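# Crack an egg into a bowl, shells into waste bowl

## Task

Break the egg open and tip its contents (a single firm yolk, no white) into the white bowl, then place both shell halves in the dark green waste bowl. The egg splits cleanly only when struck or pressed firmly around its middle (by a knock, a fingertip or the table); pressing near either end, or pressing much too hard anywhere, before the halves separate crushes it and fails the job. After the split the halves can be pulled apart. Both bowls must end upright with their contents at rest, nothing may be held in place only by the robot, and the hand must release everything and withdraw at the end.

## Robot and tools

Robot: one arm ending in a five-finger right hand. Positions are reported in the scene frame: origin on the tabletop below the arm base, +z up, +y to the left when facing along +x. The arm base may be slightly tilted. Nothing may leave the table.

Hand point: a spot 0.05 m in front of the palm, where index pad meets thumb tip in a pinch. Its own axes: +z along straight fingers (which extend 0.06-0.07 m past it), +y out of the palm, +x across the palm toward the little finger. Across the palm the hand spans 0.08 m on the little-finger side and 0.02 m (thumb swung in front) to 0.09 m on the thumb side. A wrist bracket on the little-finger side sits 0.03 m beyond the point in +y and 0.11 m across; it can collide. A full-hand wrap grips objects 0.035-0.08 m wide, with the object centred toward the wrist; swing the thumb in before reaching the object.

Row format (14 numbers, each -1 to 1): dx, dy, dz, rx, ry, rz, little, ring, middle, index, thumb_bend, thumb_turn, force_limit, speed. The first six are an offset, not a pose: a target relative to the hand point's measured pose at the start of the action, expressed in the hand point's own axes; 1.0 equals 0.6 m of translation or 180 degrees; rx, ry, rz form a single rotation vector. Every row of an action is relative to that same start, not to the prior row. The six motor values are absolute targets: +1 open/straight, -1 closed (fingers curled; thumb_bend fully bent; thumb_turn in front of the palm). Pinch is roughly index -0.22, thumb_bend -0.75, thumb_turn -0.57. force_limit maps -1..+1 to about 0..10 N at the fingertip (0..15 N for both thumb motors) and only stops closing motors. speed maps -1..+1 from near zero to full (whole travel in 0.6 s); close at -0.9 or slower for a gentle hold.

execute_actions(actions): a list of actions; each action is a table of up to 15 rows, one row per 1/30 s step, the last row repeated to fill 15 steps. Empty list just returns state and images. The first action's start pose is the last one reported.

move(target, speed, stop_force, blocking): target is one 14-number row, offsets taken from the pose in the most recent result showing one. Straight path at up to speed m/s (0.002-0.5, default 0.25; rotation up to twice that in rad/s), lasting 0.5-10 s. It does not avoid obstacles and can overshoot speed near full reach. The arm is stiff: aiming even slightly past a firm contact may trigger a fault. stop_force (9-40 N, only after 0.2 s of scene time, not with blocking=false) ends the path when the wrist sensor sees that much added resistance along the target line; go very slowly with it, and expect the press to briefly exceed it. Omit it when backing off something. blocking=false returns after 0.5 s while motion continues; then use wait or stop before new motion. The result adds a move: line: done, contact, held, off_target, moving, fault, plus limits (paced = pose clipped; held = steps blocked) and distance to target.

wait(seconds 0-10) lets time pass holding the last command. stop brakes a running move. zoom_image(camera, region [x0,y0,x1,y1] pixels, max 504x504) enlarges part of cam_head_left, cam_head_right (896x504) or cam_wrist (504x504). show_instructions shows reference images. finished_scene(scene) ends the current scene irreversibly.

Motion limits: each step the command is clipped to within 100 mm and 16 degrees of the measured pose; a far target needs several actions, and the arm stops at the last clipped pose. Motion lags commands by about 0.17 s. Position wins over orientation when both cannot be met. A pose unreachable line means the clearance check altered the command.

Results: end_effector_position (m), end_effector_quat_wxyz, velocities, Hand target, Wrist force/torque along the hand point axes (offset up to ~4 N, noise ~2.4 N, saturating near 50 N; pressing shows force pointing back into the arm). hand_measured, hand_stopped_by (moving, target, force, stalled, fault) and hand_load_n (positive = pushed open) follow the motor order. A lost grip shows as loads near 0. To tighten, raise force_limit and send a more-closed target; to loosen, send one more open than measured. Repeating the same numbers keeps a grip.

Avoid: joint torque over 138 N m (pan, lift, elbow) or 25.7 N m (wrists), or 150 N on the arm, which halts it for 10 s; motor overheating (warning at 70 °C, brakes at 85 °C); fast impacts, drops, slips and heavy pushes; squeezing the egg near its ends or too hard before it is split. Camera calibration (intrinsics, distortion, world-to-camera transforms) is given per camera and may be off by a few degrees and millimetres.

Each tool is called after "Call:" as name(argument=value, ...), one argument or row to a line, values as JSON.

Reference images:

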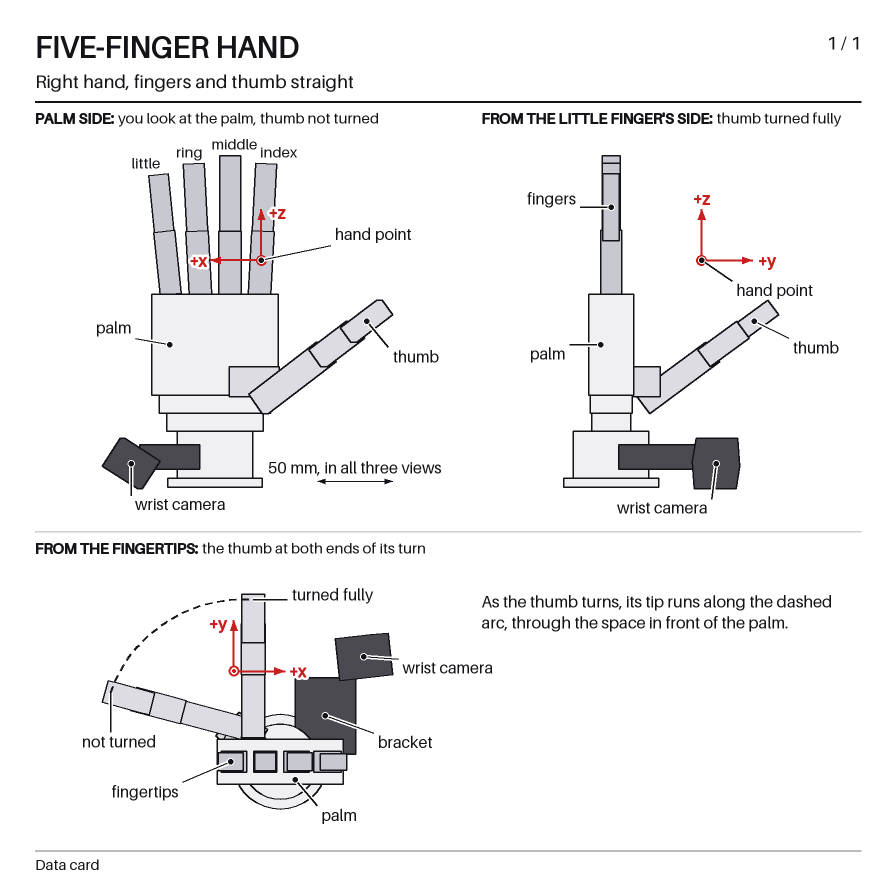

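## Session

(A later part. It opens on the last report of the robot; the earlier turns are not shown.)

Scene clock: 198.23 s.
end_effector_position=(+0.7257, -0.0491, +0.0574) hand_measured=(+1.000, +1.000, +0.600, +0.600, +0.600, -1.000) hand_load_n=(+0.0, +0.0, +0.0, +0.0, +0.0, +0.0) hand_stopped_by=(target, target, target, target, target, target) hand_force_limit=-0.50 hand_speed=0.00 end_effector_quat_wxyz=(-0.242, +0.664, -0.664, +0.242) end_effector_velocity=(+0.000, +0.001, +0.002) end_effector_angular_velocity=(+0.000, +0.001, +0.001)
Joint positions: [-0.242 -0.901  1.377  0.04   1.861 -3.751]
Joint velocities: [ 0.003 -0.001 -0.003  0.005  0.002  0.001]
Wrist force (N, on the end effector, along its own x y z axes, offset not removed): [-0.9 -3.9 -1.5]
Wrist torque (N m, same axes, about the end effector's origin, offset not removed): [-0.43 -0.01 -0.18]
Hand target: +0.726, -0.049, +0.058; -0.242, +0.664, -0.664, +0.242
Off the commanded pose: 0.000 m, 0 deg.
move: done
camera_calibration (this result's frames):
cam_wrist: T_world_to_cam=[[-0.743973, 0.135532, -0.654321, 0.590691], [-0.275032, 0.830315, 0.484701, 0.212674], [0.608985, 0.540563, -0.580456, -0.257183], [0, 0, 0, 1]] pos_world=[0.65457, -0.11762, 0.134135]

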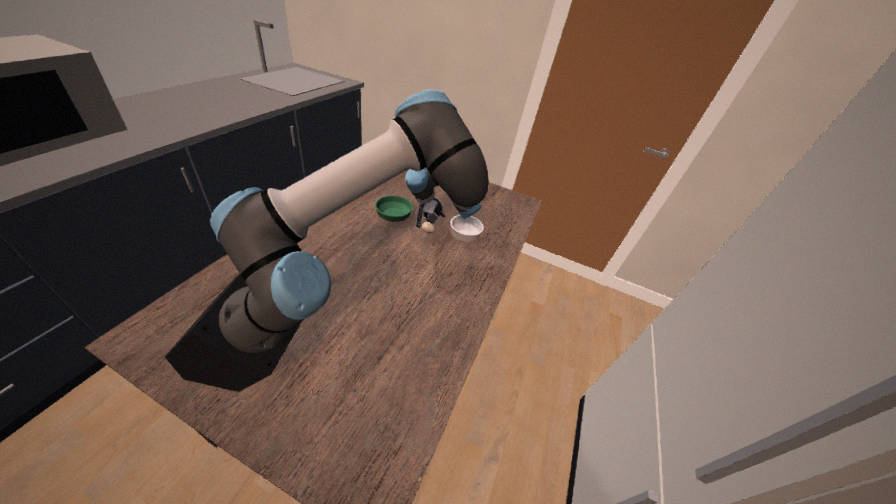

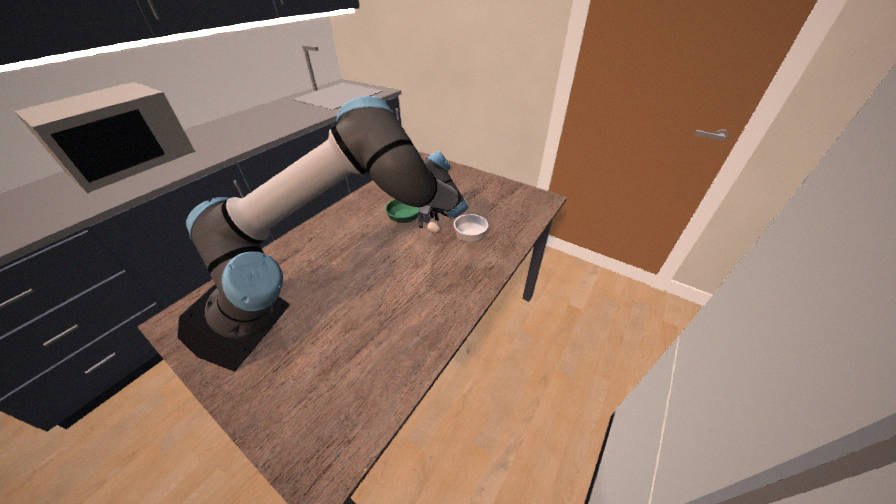

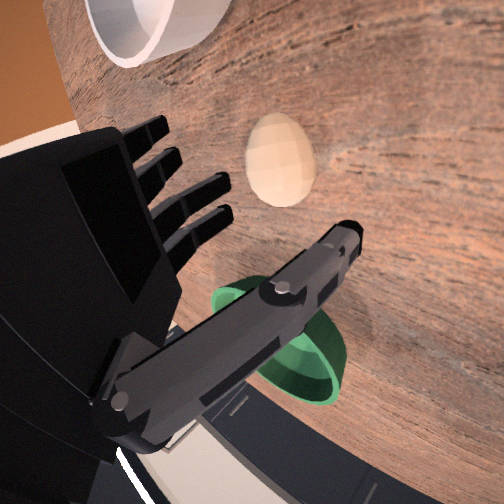

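Call:
move(
  target=[0.005,0.037,0.028,0,0,0,0.5,0.5,0.5,0.5,0.8,-1,-0.5,0],
  speed=0.01,
  stop_force=9,
)

Call:
zoom_image(
  camera="cam_head_left",
  region=[390,190,470,245],
)

Scene clock: 234.10 s.
end_effector_position=(+0.7197, -0.0520, +0.0307) hand_measured=(+0.500, +0.500, +0.500, +0.500, +0.800, -1.000) hand_load_n=(+0.0, +0.0, +0.0, +0.0, +0.0, +0.0) hand_stopped_by=(target, target, target, target, target, target) hand_force_limit=-0.50 hand_speed=0.00 end_effector_quat_wxyz=(-0.243, +0.664, -0.664, +0.242) end_effector_velocity=(-0.000, -0.000, -0.002) end_effector_angular_velocity=(+0.001, -0.001, +0.001)
Joint positions: [-0.276 -0.884  1.403 -0.009  1.832 -3.768]
Joint velocities: [-0.003  0.001  0.002 -0.003 -0.005 -0.002]
Wrist force (N, on the end effector, along its own x y z axes, offset not removed): [3.1 -5.5 -8.2]
Wrist torque (N m, same axes, about the end effector's origin, offset not removed): [0.58 -0.63 0.01]
Hand target: +0.720, -0.052, +0.030; -0.242, +0.664, -0.664, +0.242
Off the commanded pose: 0.000 m, 0 deg.
move: done
camera_calibration (this result's frames):
cam_wrist: T_world_to_cam=[[-0.743844, 0.135585, -0.654456, 0.56903], [-0.275156, 0.83025, 0.484742, 0.226454], [0.609086, 0.54065, -0.580269, -0.267525], [0, 0, 0, 1]] pos_world=[0.648526, -0.120528, 0.107397]

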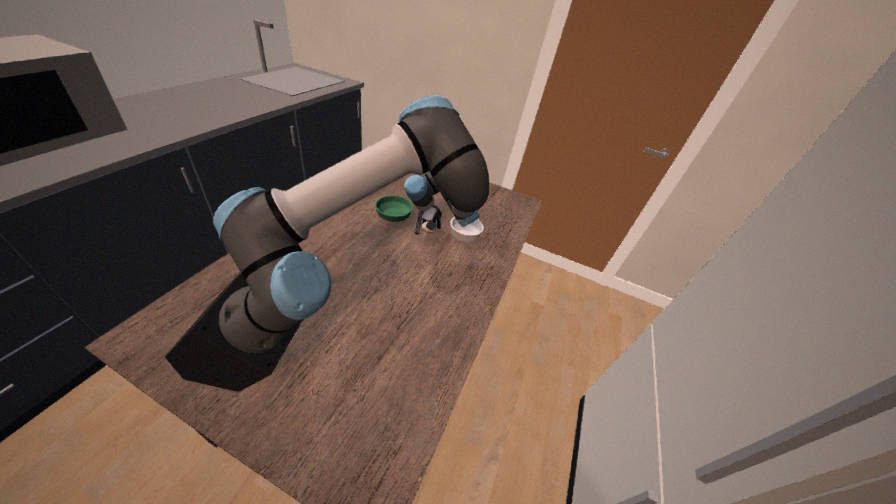

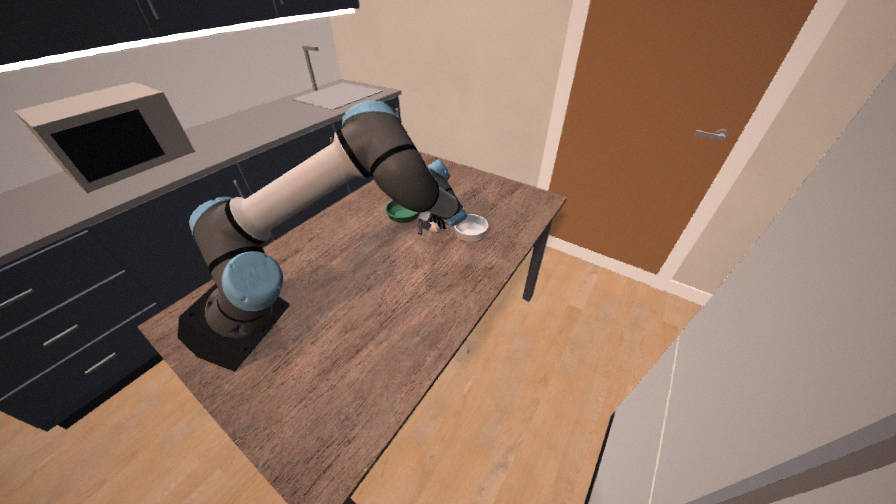

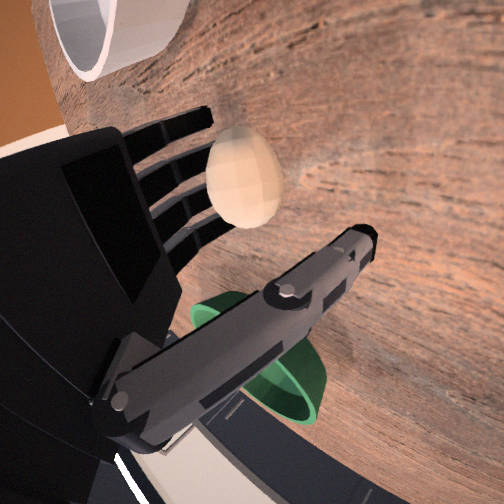

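Region (390, 190, 470, 245) of cam_head_left's 896x504 image, scaled by 6.300, with more detail than that image has; it fills the top 346 rows of this view, and the rest is white.

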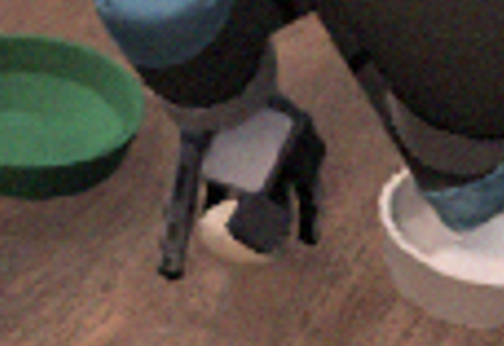

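Call:
execute_actions(
  actions=[
    [[0,-0.004,-0.005,0,0,0,0.5,0.5,0.5,0.5,-0.3,-1,-0.5,-0.6]],
    [[0,0,0,0,0,0,0.5,0.5,0.5,0.5,-0.3,-1,-0.5,-0.6]],
    [[0,0,0,0,0,0,0.5,0.5,0.5,0.5,-0.3,-1,-0.5,-0.6]],
    [[0,0,0,0,0,0,0.5,0.5,0.5,0.5,-0.3,-1,-0.5,-0.6]],
  ],
)

Call:
zoom_image(
  camera="cam_head_left",
  region=[390,190,470,245],
)

Scene clock: 248.63 s.
end_effector_position=(+0.7195, -0.0520, +0.0344) hand_measured=(+0.500, +0.500, +0.500, +0.500, +0.002, -1.000) hand_load_n=(+0.0, +0.0, +0.0, +0.0, +0.0, +0.0) hand_stopped_by=(target, target, target, target, moving, target) hand_force_limit=-0.50 hand_speed=-0.60 end_effector_quat_wxyz=(-0.243, +0.664, -0.664, +0.242) end_effector_velocity=(+0.000, +0.001, +0.001) end_effector_angular_velocity=(+0.000, -0.000, +0.002)
Joint positions: [-0.273 -0.889  1.404 -0.004  1.835 -3.766]
Joint velocities: [ 0.003  0.    -0.001  0.001  0.     0.   ]
Wrist force (N, on the end effector, along its own x y z axes, offset not removed): [-3.6 -1.1 2.3]
Wrist torque (N m, same axes, about the end effector's origin, offset not removed): [-0.28 0.60 -0.31]
Hand target: +0.720, -0.052, +0.034; -0.243, +0.664, -0.664, +0.242
Off the commanded pose: 0.000 m, 0 deg.
camera_calibration (this result's frames):
cam_wrist: T_world_to_cam=[[-0.743992, 0.135583, -0.654288, 0.571377], [-0.275065, 0.830234, 0.48482, 0.22456], [0.608946, 0.540674, -0.580393, -0.265172], [0, 0, 0, 1]] pos_world=[0.648344, -0.120535, 0.11107]

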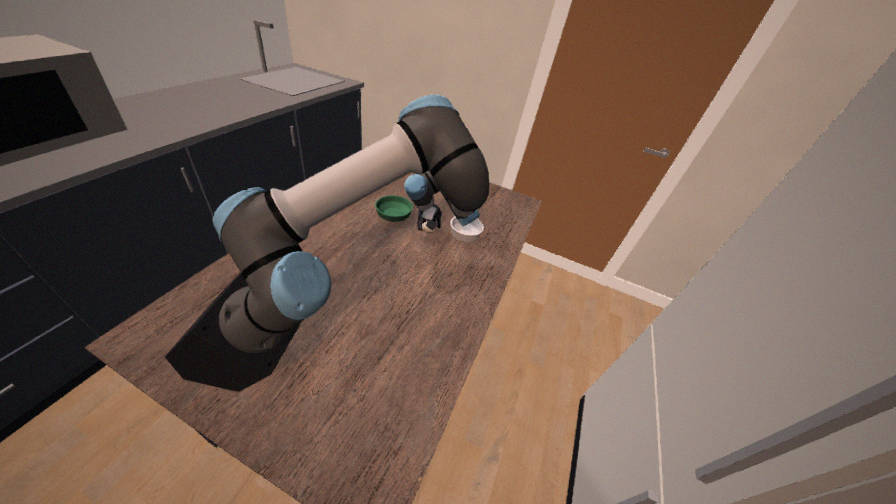

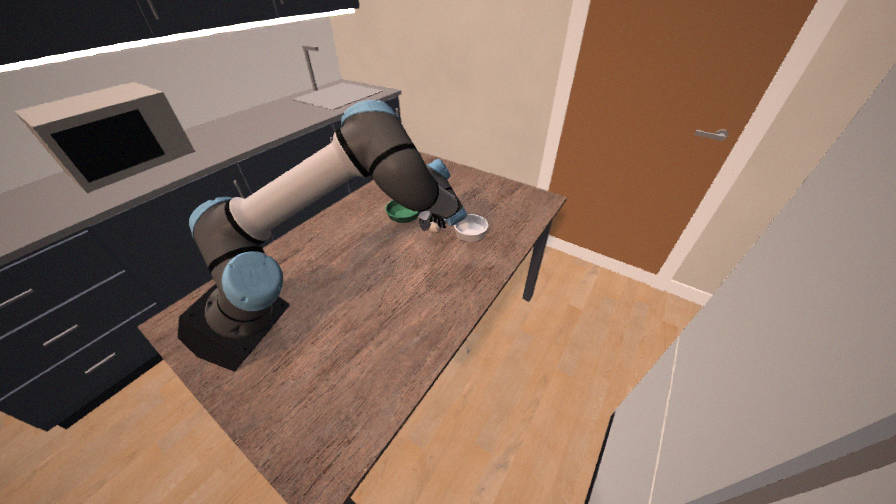

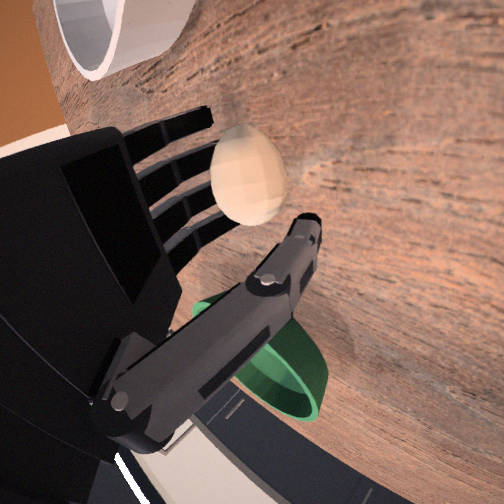

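Region (390, 190, 470, 245) of cam_head_left's 896x504 image, scaled by 6.300, with more detail than that image has; it fills the top 346 rows of this view, and the rest is white.

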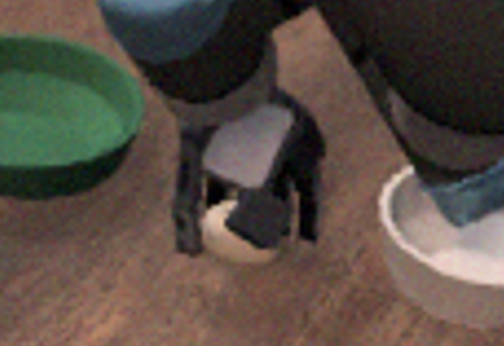

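Call:
execute_actions(
  actions=[
    [[0,-0.021,-0.026,0,0,0,0.5,0.5,0.5,0.5,-0.3,-1,-0.5,-0.6]],
    [[0,0,0,0,0,0,0.5,0.5,0.5,0.5,-0.3,-1,-0.5,-0.6]],
    [[0.025,0,0,0,0,0,0.5,0.5,0.5,0.5,-0.3,-1,-0.5,-0.6]],
    [[0,0,0,0,0,0,0.5,0.5,0.5,0.5,-0.3,-1,-0.5,-0.6]],
  ],
)

Call:
move(
  target=[0,0.024,0.029,0,0,0,0.5,0.5,0.5,0.5,-0.3,-1,-0.5,-0.6],
  speed=0.01,
  stop_force=9,
)

Call:
zoom_image(
  camera="cam_head_left",
  region=[390,190,470,245],
)

Scene clock: 266.70 s.
end_effector_position=(+0.7192, -0.0668, +0.0540) hand_measured=(+0.500, +0.500, +0.500, +0.500, -0.300, -1.000) hand_load_n=(+0.0, +0.0, +0.0, +0.0, +0.0, +0.0) hand_stopped_by=(target, target, target, target, target, target) hand_force_limit=-0.50 hand_speed=-0.60 end_effector_quat_wxyz=(-0.243, +0.664, -0.664, +0.242) end_effector_velocity=(-0.000, +0.001, -0.000) end_effector_angular_velocity=(+0.000, +0.001, -0.000)
Joint positions: [-0.274 -0.926  1.4    0.037  1.834 -3.767]
Joint velocities: [ 0.     0.     0.001 -0.     0.001  0.001]
Wrist force (N, on the end effector, along its own x y z axes, offset not removed): [-1.3 1.9 -0.8]
Wrist torque (N m, same axes, about the end effector's origin, offset not removed): [0.37 0.07 0.04]
Hand target: +0.719, -0.067, +0.054; -0.243, +0.664, -0.664, +0.242
Off the commanded pose: 0.000 m, 0 deg.
camera_calibration (this result's frames):
cam_wrist: T_world_to_cam=[[-0.743835, 0.135623, -0.654458, 0.585887], [-0.275058, 0.830314, 0.484688, 0.227221], [0.60914, 0.540542, -0.580312, -0.245738], [0, 0, 0, 1]] pos_world=[0.647991, -0.135293, 0.130702]

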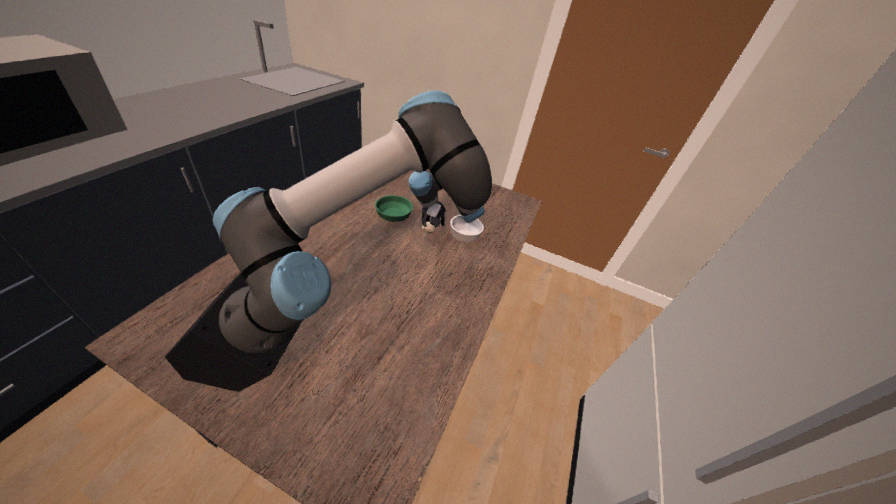

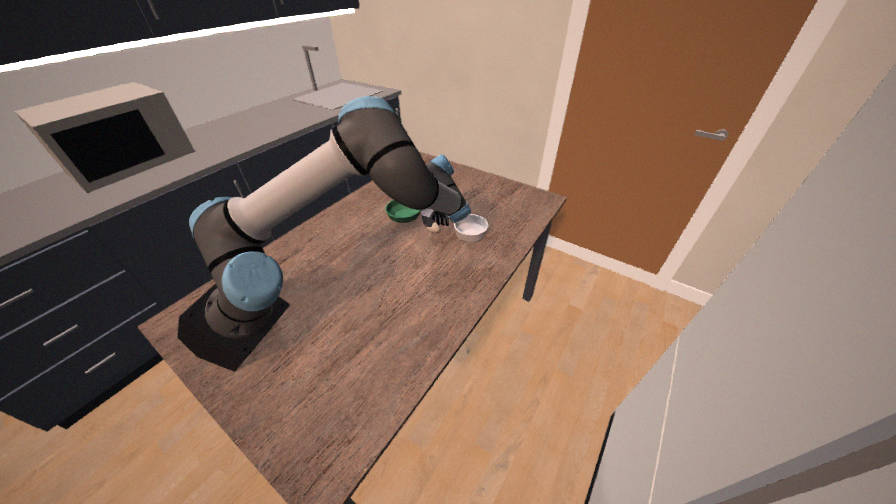

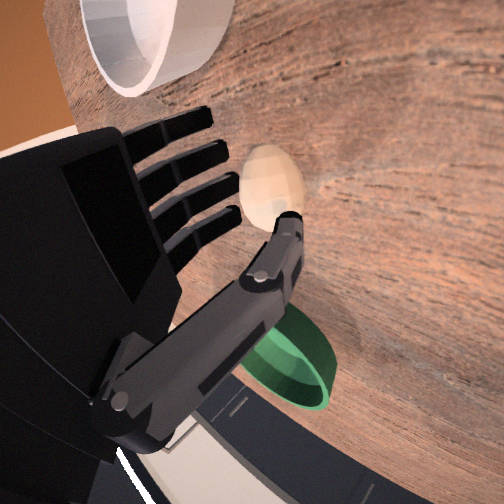

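Scene clock: 269.17 s.
end_effector_position=(+0.7194, -0.0667, +0.0318) hand_measured=(+0.500, +0.500, +0.500, +0.500, -0.300, -1.000) hand_load_n=(+0.0, +0.0, +0.0, +0.0, +0.0, +0.0) hand_stopped_by=(target, target, target, target, target, target) hand_force_limit=-0.50 hand_speed=-0.60 end_effector_quat_wxyz=(-0.243, +0.664, -0.664, +0.242) end_effector_velocity=(+0.000, -0.000, -0.003) end_effector_angular_velocity=(-0.001, -0.000, -0.001)
Joint positions: [-0.296 -0.899  1.402  0.006  1.815 -3.778]
Joint velocities: [-0.003  0.004  0.    -0.005 -0.002 -0.002]
Wrist force (N, on the end effector, along its own x y z axes, offset not removed): [3.4 -3.8 1.2]
Wrist torque (N m, same axes, about the end effector's origin, offset not removed): [-0.44 -0.64 0.23]
Hand target: +0.719, -0.067, +0.031; -0.243, +0.664, -0.664, +0.242
Off the commanded pose: 0.000 m, 0 deg.
move: done
camera_calibration (this result's frames):
cam_wrist: T_world_to_cam=[[-0.743848, 0.135657, -0.654437, 0.571468], [-0.275042, 0.830295, 0.484729, 0.238008], [0.609132, 0.540563, -0.580301, -0.258774], [0, 0, 0, 1]] pos_world=[0.648175, -0.135256, 0.108453]

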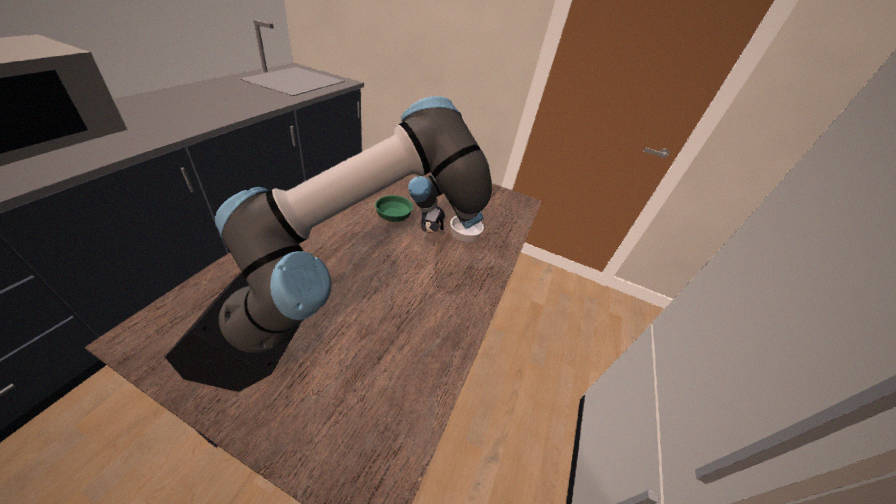

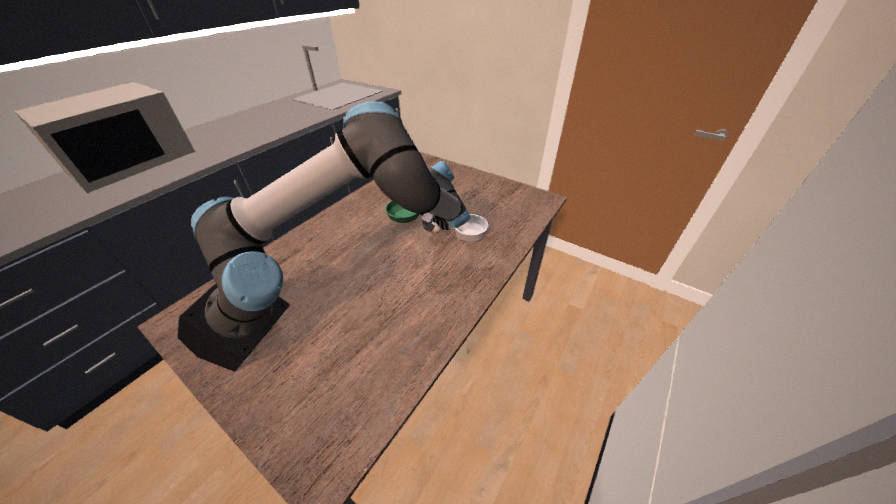

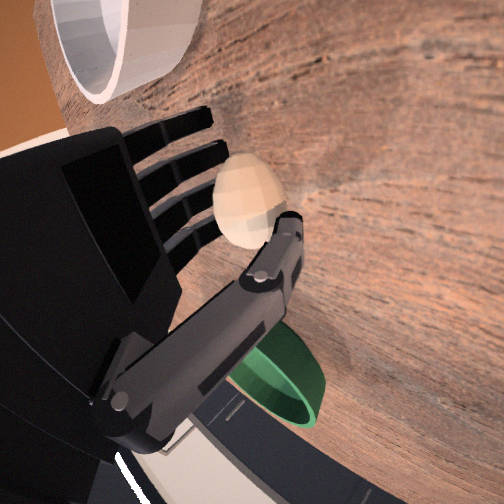

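Region (390, 190, 470, 245) of cam_head_left's 896x504 image, scaled by 6.300, with more detail than that image has; it fills the top 346 rows of this view, and the rest is white.

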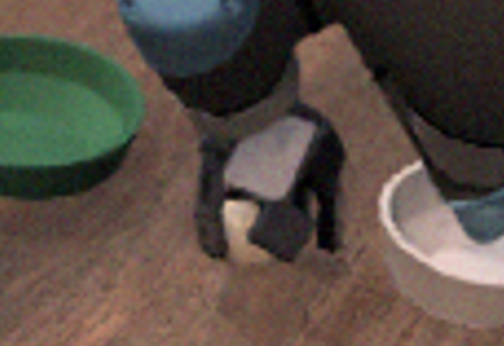

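Close index, middle, thumb.

Call:
execute_actions(
  actions=[
    [[0,0,0,0,0,0,0.5,0.5,-0.6,-0.6,-0.9,-1,-0.4,-0.88]],
    [[0,0,0,0,0,0,0.5,0.5,-0.6,-0.6,-0.9,-1,-0.4,-0.88]],
    [[0,0,0,0,0,0,0.5,0.5,-0.6,-0.6,-0.9,-1,-0.4,-0.88]],
    [[0,0,0,0,0,0,0.5,0.5,-0.6,-0.6,-0.9,-1,-0.4,-0.88]],
    [[0,0,0,0,0,0,0.5,0.5,-0.6,-0.6,-0.9,-1,-0.4,-0.88]],
    [[0,0,0,0,0,0,0.5,0.5,-0.6,-0.6,-0.9,-1,-0.4,-0.88]],
    [[0,0,0,0,0,0,0.5,0.5,-0.6,-0.6,-0.9,-1,-0.4,-0.88]],
    [[0,0,0,0,0,0,0.5,0.5,-0.6,-0.6,-0.9,-1,-0.4,-0.88]],
  ],
)

Call:
zoom_image(
  camera="cam_head_left",
  region=[390,190,470,245],
)

Scene clock: 285.30 s.
end_effector_position=(+0.7193, -0.0668, +0.0317) hand_measured=(+0.500, +0.500, +0.328, +0.302, -0.414, -1.000) hand_load_n=(+0.0, +0.0, +2.5, +3.5, +5.5, +0.5) hand_stopped_by=(target, target, force, force, force, target) hand_force_limit=-0.40 hand_speed=-0.88 end_effector_quat_wxyz=(-0.243, +0.664, -0.664, +0.242) end_effector_velocity=(-0.000, +0.000, -0.000) end_effector_angular_velocity=(+0.000, +0.001, -0.001)
Joint positions: [-0.296 -0.899  1.402  0.006  1.815 -3.778]
Joint velocities: [-0.     0.     0.    -0.     0.     0.001]
Wrist force (N, on the end effector, along its own x y z axes, offset not removed): [-1.7 -0.1 -1.0]
Wrist torque (N m, same axes, about the end effector's origin, offset not removed): [0.29 0.34 0.03]
Hand target: +0.719, -0.067, +0.032; -0.243, +0.664, -0.664, +0.242
Off the commanded pose: 0.000 m, 0 deg.
camera_calibration (this result's frames):
cam_wrist: T_world_to_cam=[[-0.743929, 0.135712, -0.654334, 0.571429], [-0.274946, 0.830286, 0.484799, 0.238018], [0.609077, 0.540562, -0.58036, -0.258749], [0, 0, 0, 1]] pos_world=[0.648143, -0.135303, 0.108347]

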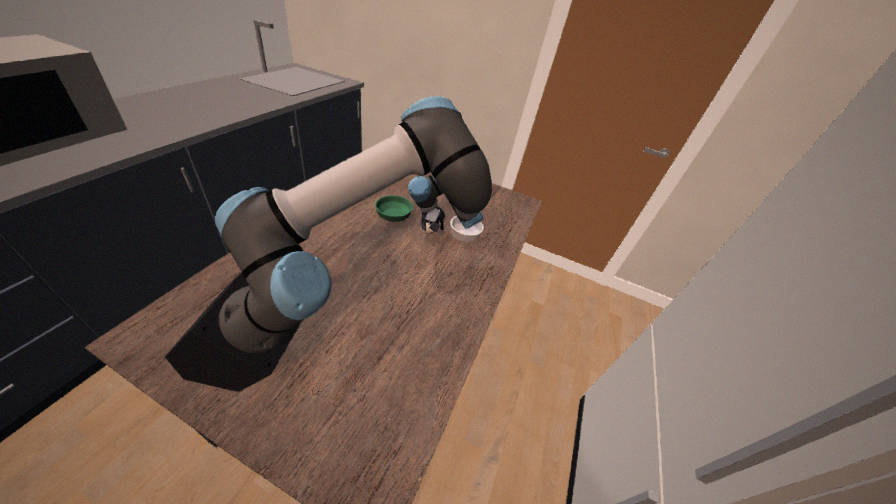

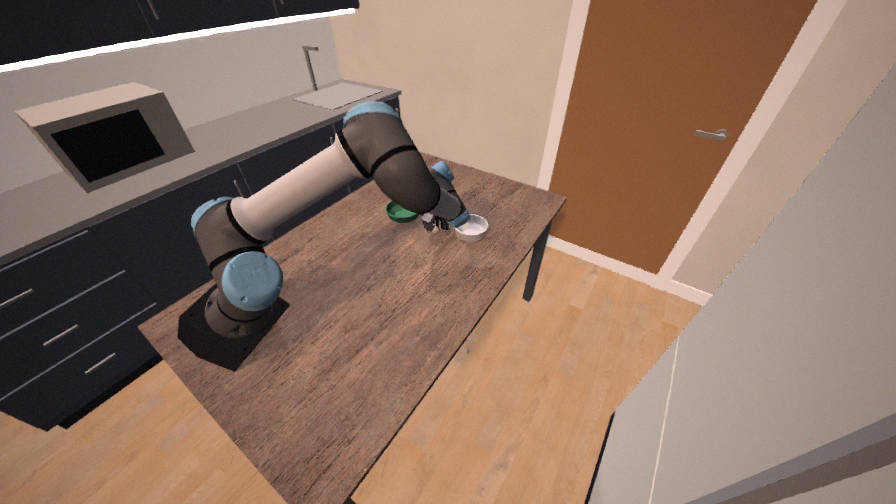

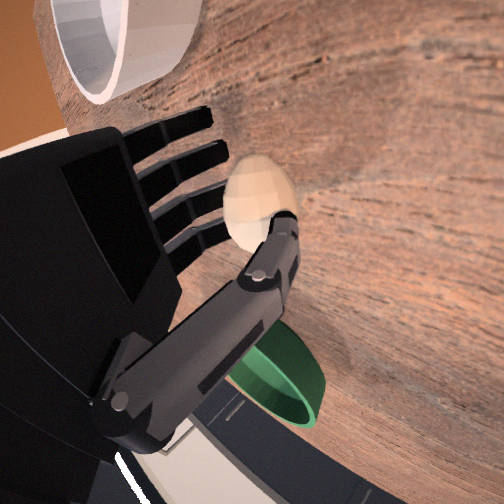

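Region (390, 190, 470, 245) of cam_head_left's 896x504 image, scaled by 6.300, with more detail than that image has; it fills the top 346 rows of this view, and the rest is white.

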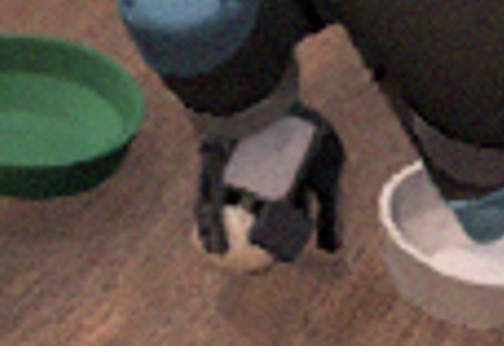

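Gripped. Lift test.

Call:
move(
  target=[0,-0.064,-0.077,0,0,0,0.5,0.5,-0.6,-0.6,-0.9,-1,-0.4,-0.88],
  speed=0.05,
)

Call:
zoom_image(
  camera="cam_head_left",
  region=[390,170,470,225],
)

Scene clock: 299.13 s.
end_effector_position=(+0.7190, -0.0669, +0.0914) hand_measured=(+0.500, +0.500, +0.328, +0.302, -0.414, -1.000) hand_load_n=(+0.0, +0.0, +2.5, +3.5, +5.5, +0.5) hand_stopped_by=(target, target, force, force, force, target) hand_force_limit=-0.40 hand_speed=-0.88 end_effector_quat_wxyz=(-0.242, +0.664, -0.664, +0.242) end_effector_velocity=(+0.000, +0.000, +0.002) end_effector_angular_velocity=(-0.000, -0.000, -0.000)
Joint positions: [-0.235 -0.968  1.39   0.094  1.867 -3.747]
Joint velocities: [ 0.003 -0.002 -0.001  0.003  0.003  0.001]
Wrist force (N, on the end effector, along its own x y z axes, offset not removed): [-1.0 -0.2 -4.4]
Wrist torque (N m, same axes, about the end effector's origin, offset not removed): [0.41 0.11 -0.08]
Hand target: +0.719, -0.067, +0.092; -0.242, +0.664, -0.664, +0.242
Off the commanded pose: 0.000 m, 0 deg.
move: done
camera_calibration (this result's frames):
cam_wrist: T_world_to_cam=[[-0.743912, 0.135619, -0.654372, 0.610244], [-0.274982, 0.830335, 0.484695, 0.209076], [0.609082, 0.540511, -0.580403, -0.223799], [0, 0, 0, 1]] pos_world=[0.647772, -0.135398, 0.168095]

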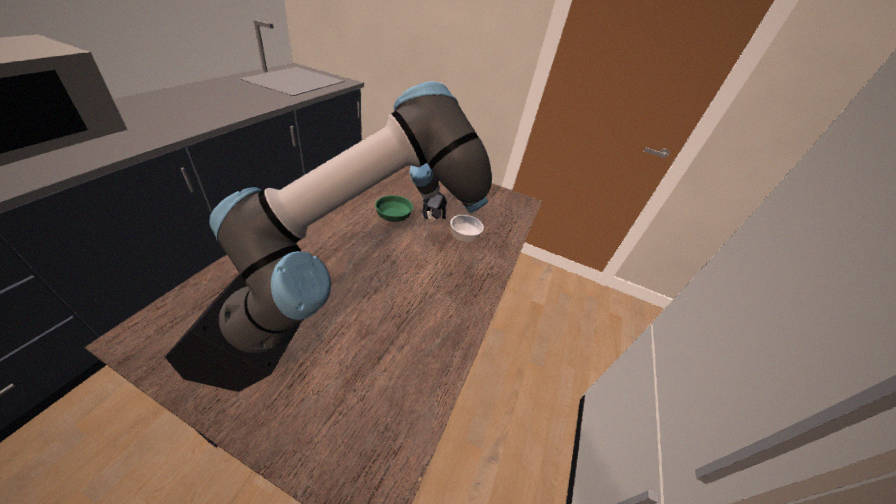

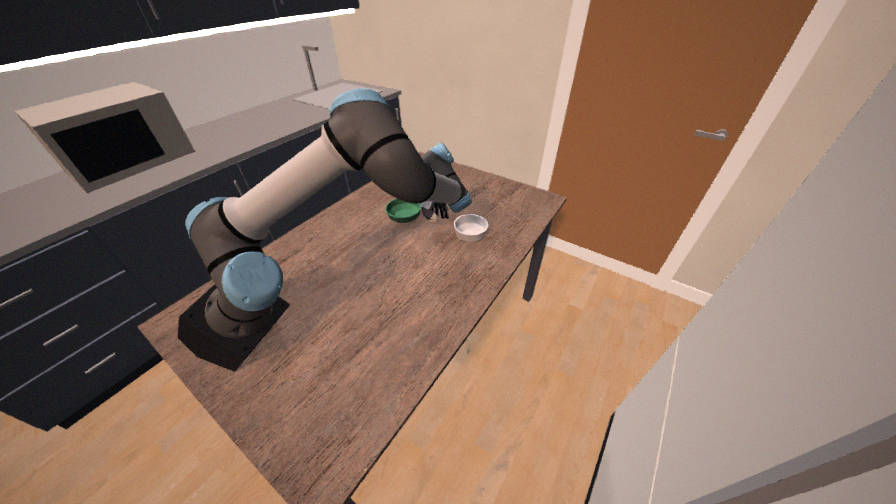

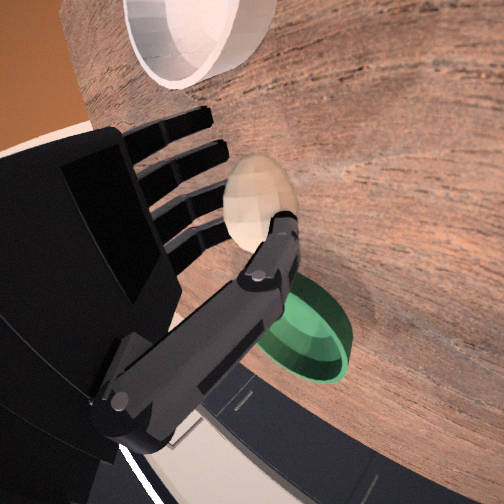

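Region (390, 170, 470, 225) of cam_head_left's 896x504 image, scaled by 6.300, with more detail than that image has; it fills the top 346 rows of this view, and the rest is white.

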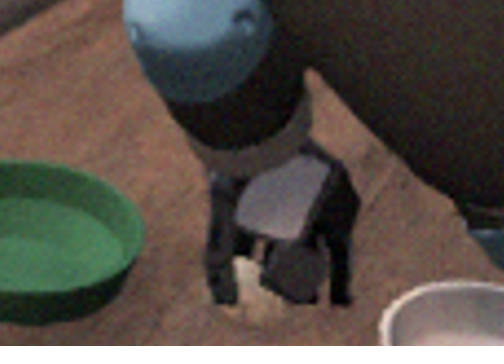

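Call:
move(
  target=[0.103,-0.135,0.068,0,0,0,1,1,-0.6,-0.6,-0.9,-1,-0.4,-0.88],
  speed=0.08,
)

Call:
zoom_image(
  camera="cam_head_left",
  region=[400,160,520,250],
)

Call:
zoom_image(
  camera="cam_head_right",
  region=[400,160,520,250],
)

Scene clock: 324.83 s.
end_effector_position=(+0.8073, -0.1287, +0.1122) hand_measured=(+1.000, +1.000, +0.328, +0.302, -0.414, -1.000) hand_load_n=(+0.0, +0.0, +2.5, +3.5, +5.5, +0.5) hand_stopped_by=(target, target, force, force, force, target) hand_force_limit=-0.40 hand_speed=-0.88 end_effector_quat_wxyz=(-0.243, +0.664, -0.664, +0.242) end_effector_velocity=(+0.000, -0.001, -0.000) end_effector_angular_velocity=(+0.000, -0.001, -0.001)
Joint positions: [-0.261 -0.821  0.954  0.38   1.845 -3.761]
Joint velocities: [-0.001 -0.    -0.001 -0.001 -0.001  0.   ]
Wrist force (N, on the end effector, along its own x y z axes, offset not removed): [-0.2 2.7 -1.5]
Wrist torque (N m, same axes, about the end effector's origin, offset not removed): [0.51 -0.04 0.09]
Hand target: +0.807, -0.129, +0.112; -0.243, +0.664, -0.664, +0.242
Off the commanded pose: 0.000 m, 0 deg.
move: done
camera_calibration (this result's frames):
cam_wrist: T_world_to_cam=[[-0.743914, 0.135657, -0.654362, 0.697985], [-0.274972, 0.830314, 0.484736, 0.274613], [0.609084, 0.540533, -0.58038, -0.23209], [0, 0, 0, 1]] pos_world=[0.736113, -0.197249, 0.18892]

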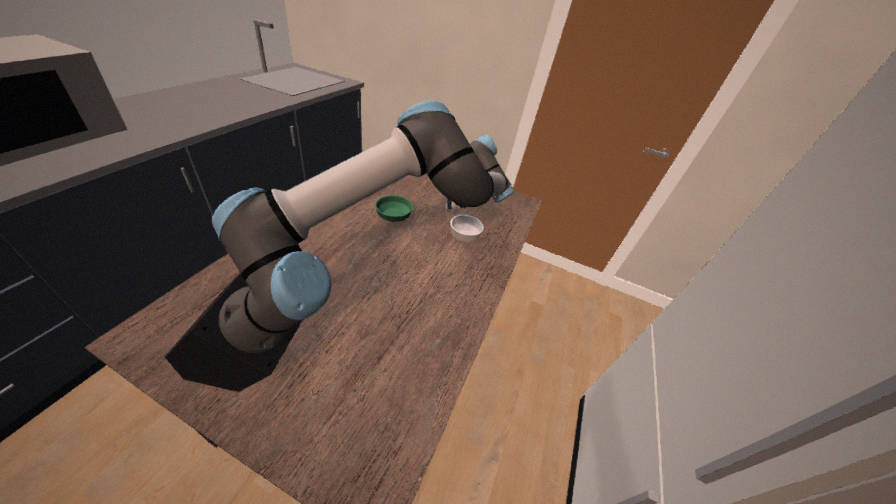

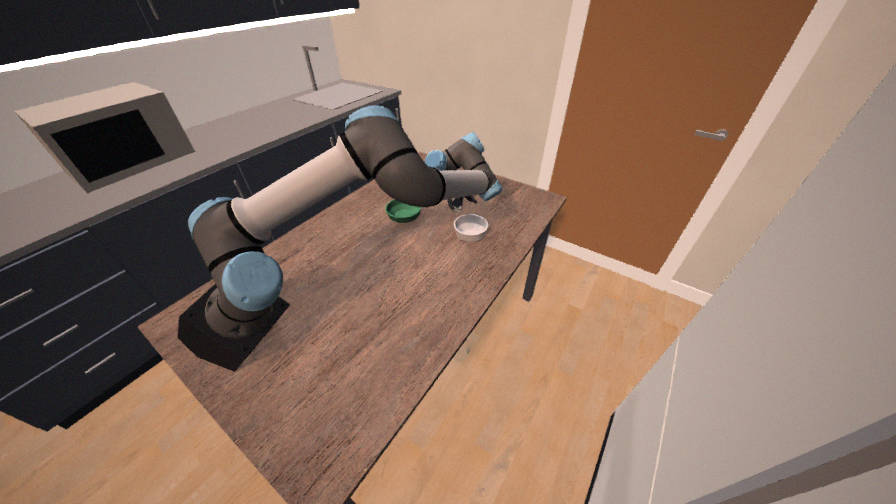

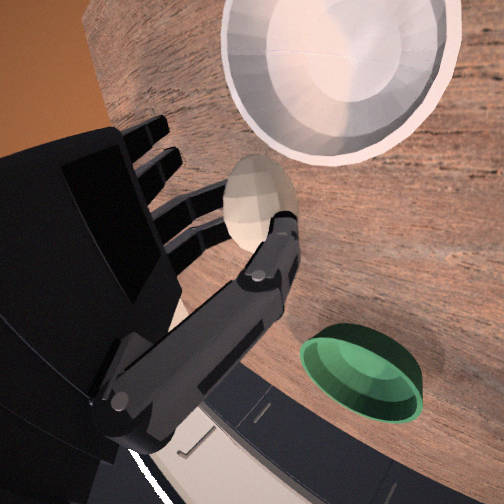

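Region (400, 160, 520, 250) of cam_head_left's 896x504 image, scaled by 4.200, with more detail than that image has; it fills the top 378 rows of this view, and the rest is white.

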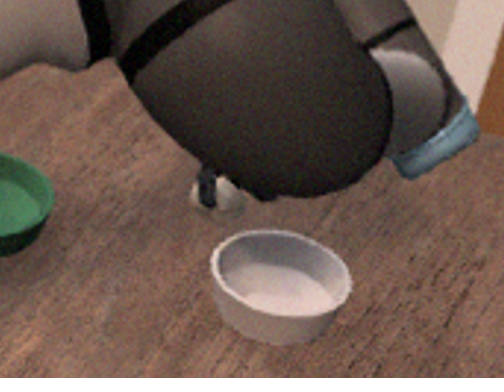

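Region (400, 160, 520, 250) of cam_head_right's 896x504 image, scaled by 4.200, with more detail than that image has; it fills the top 378 rows of this view, and the rest is white.

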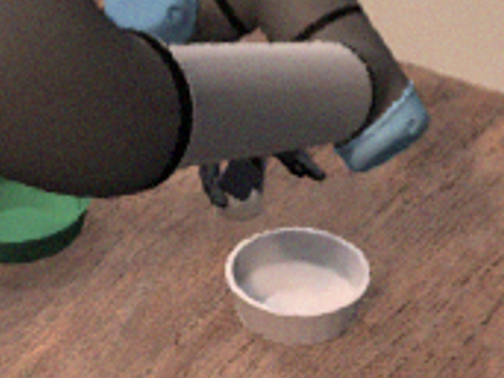

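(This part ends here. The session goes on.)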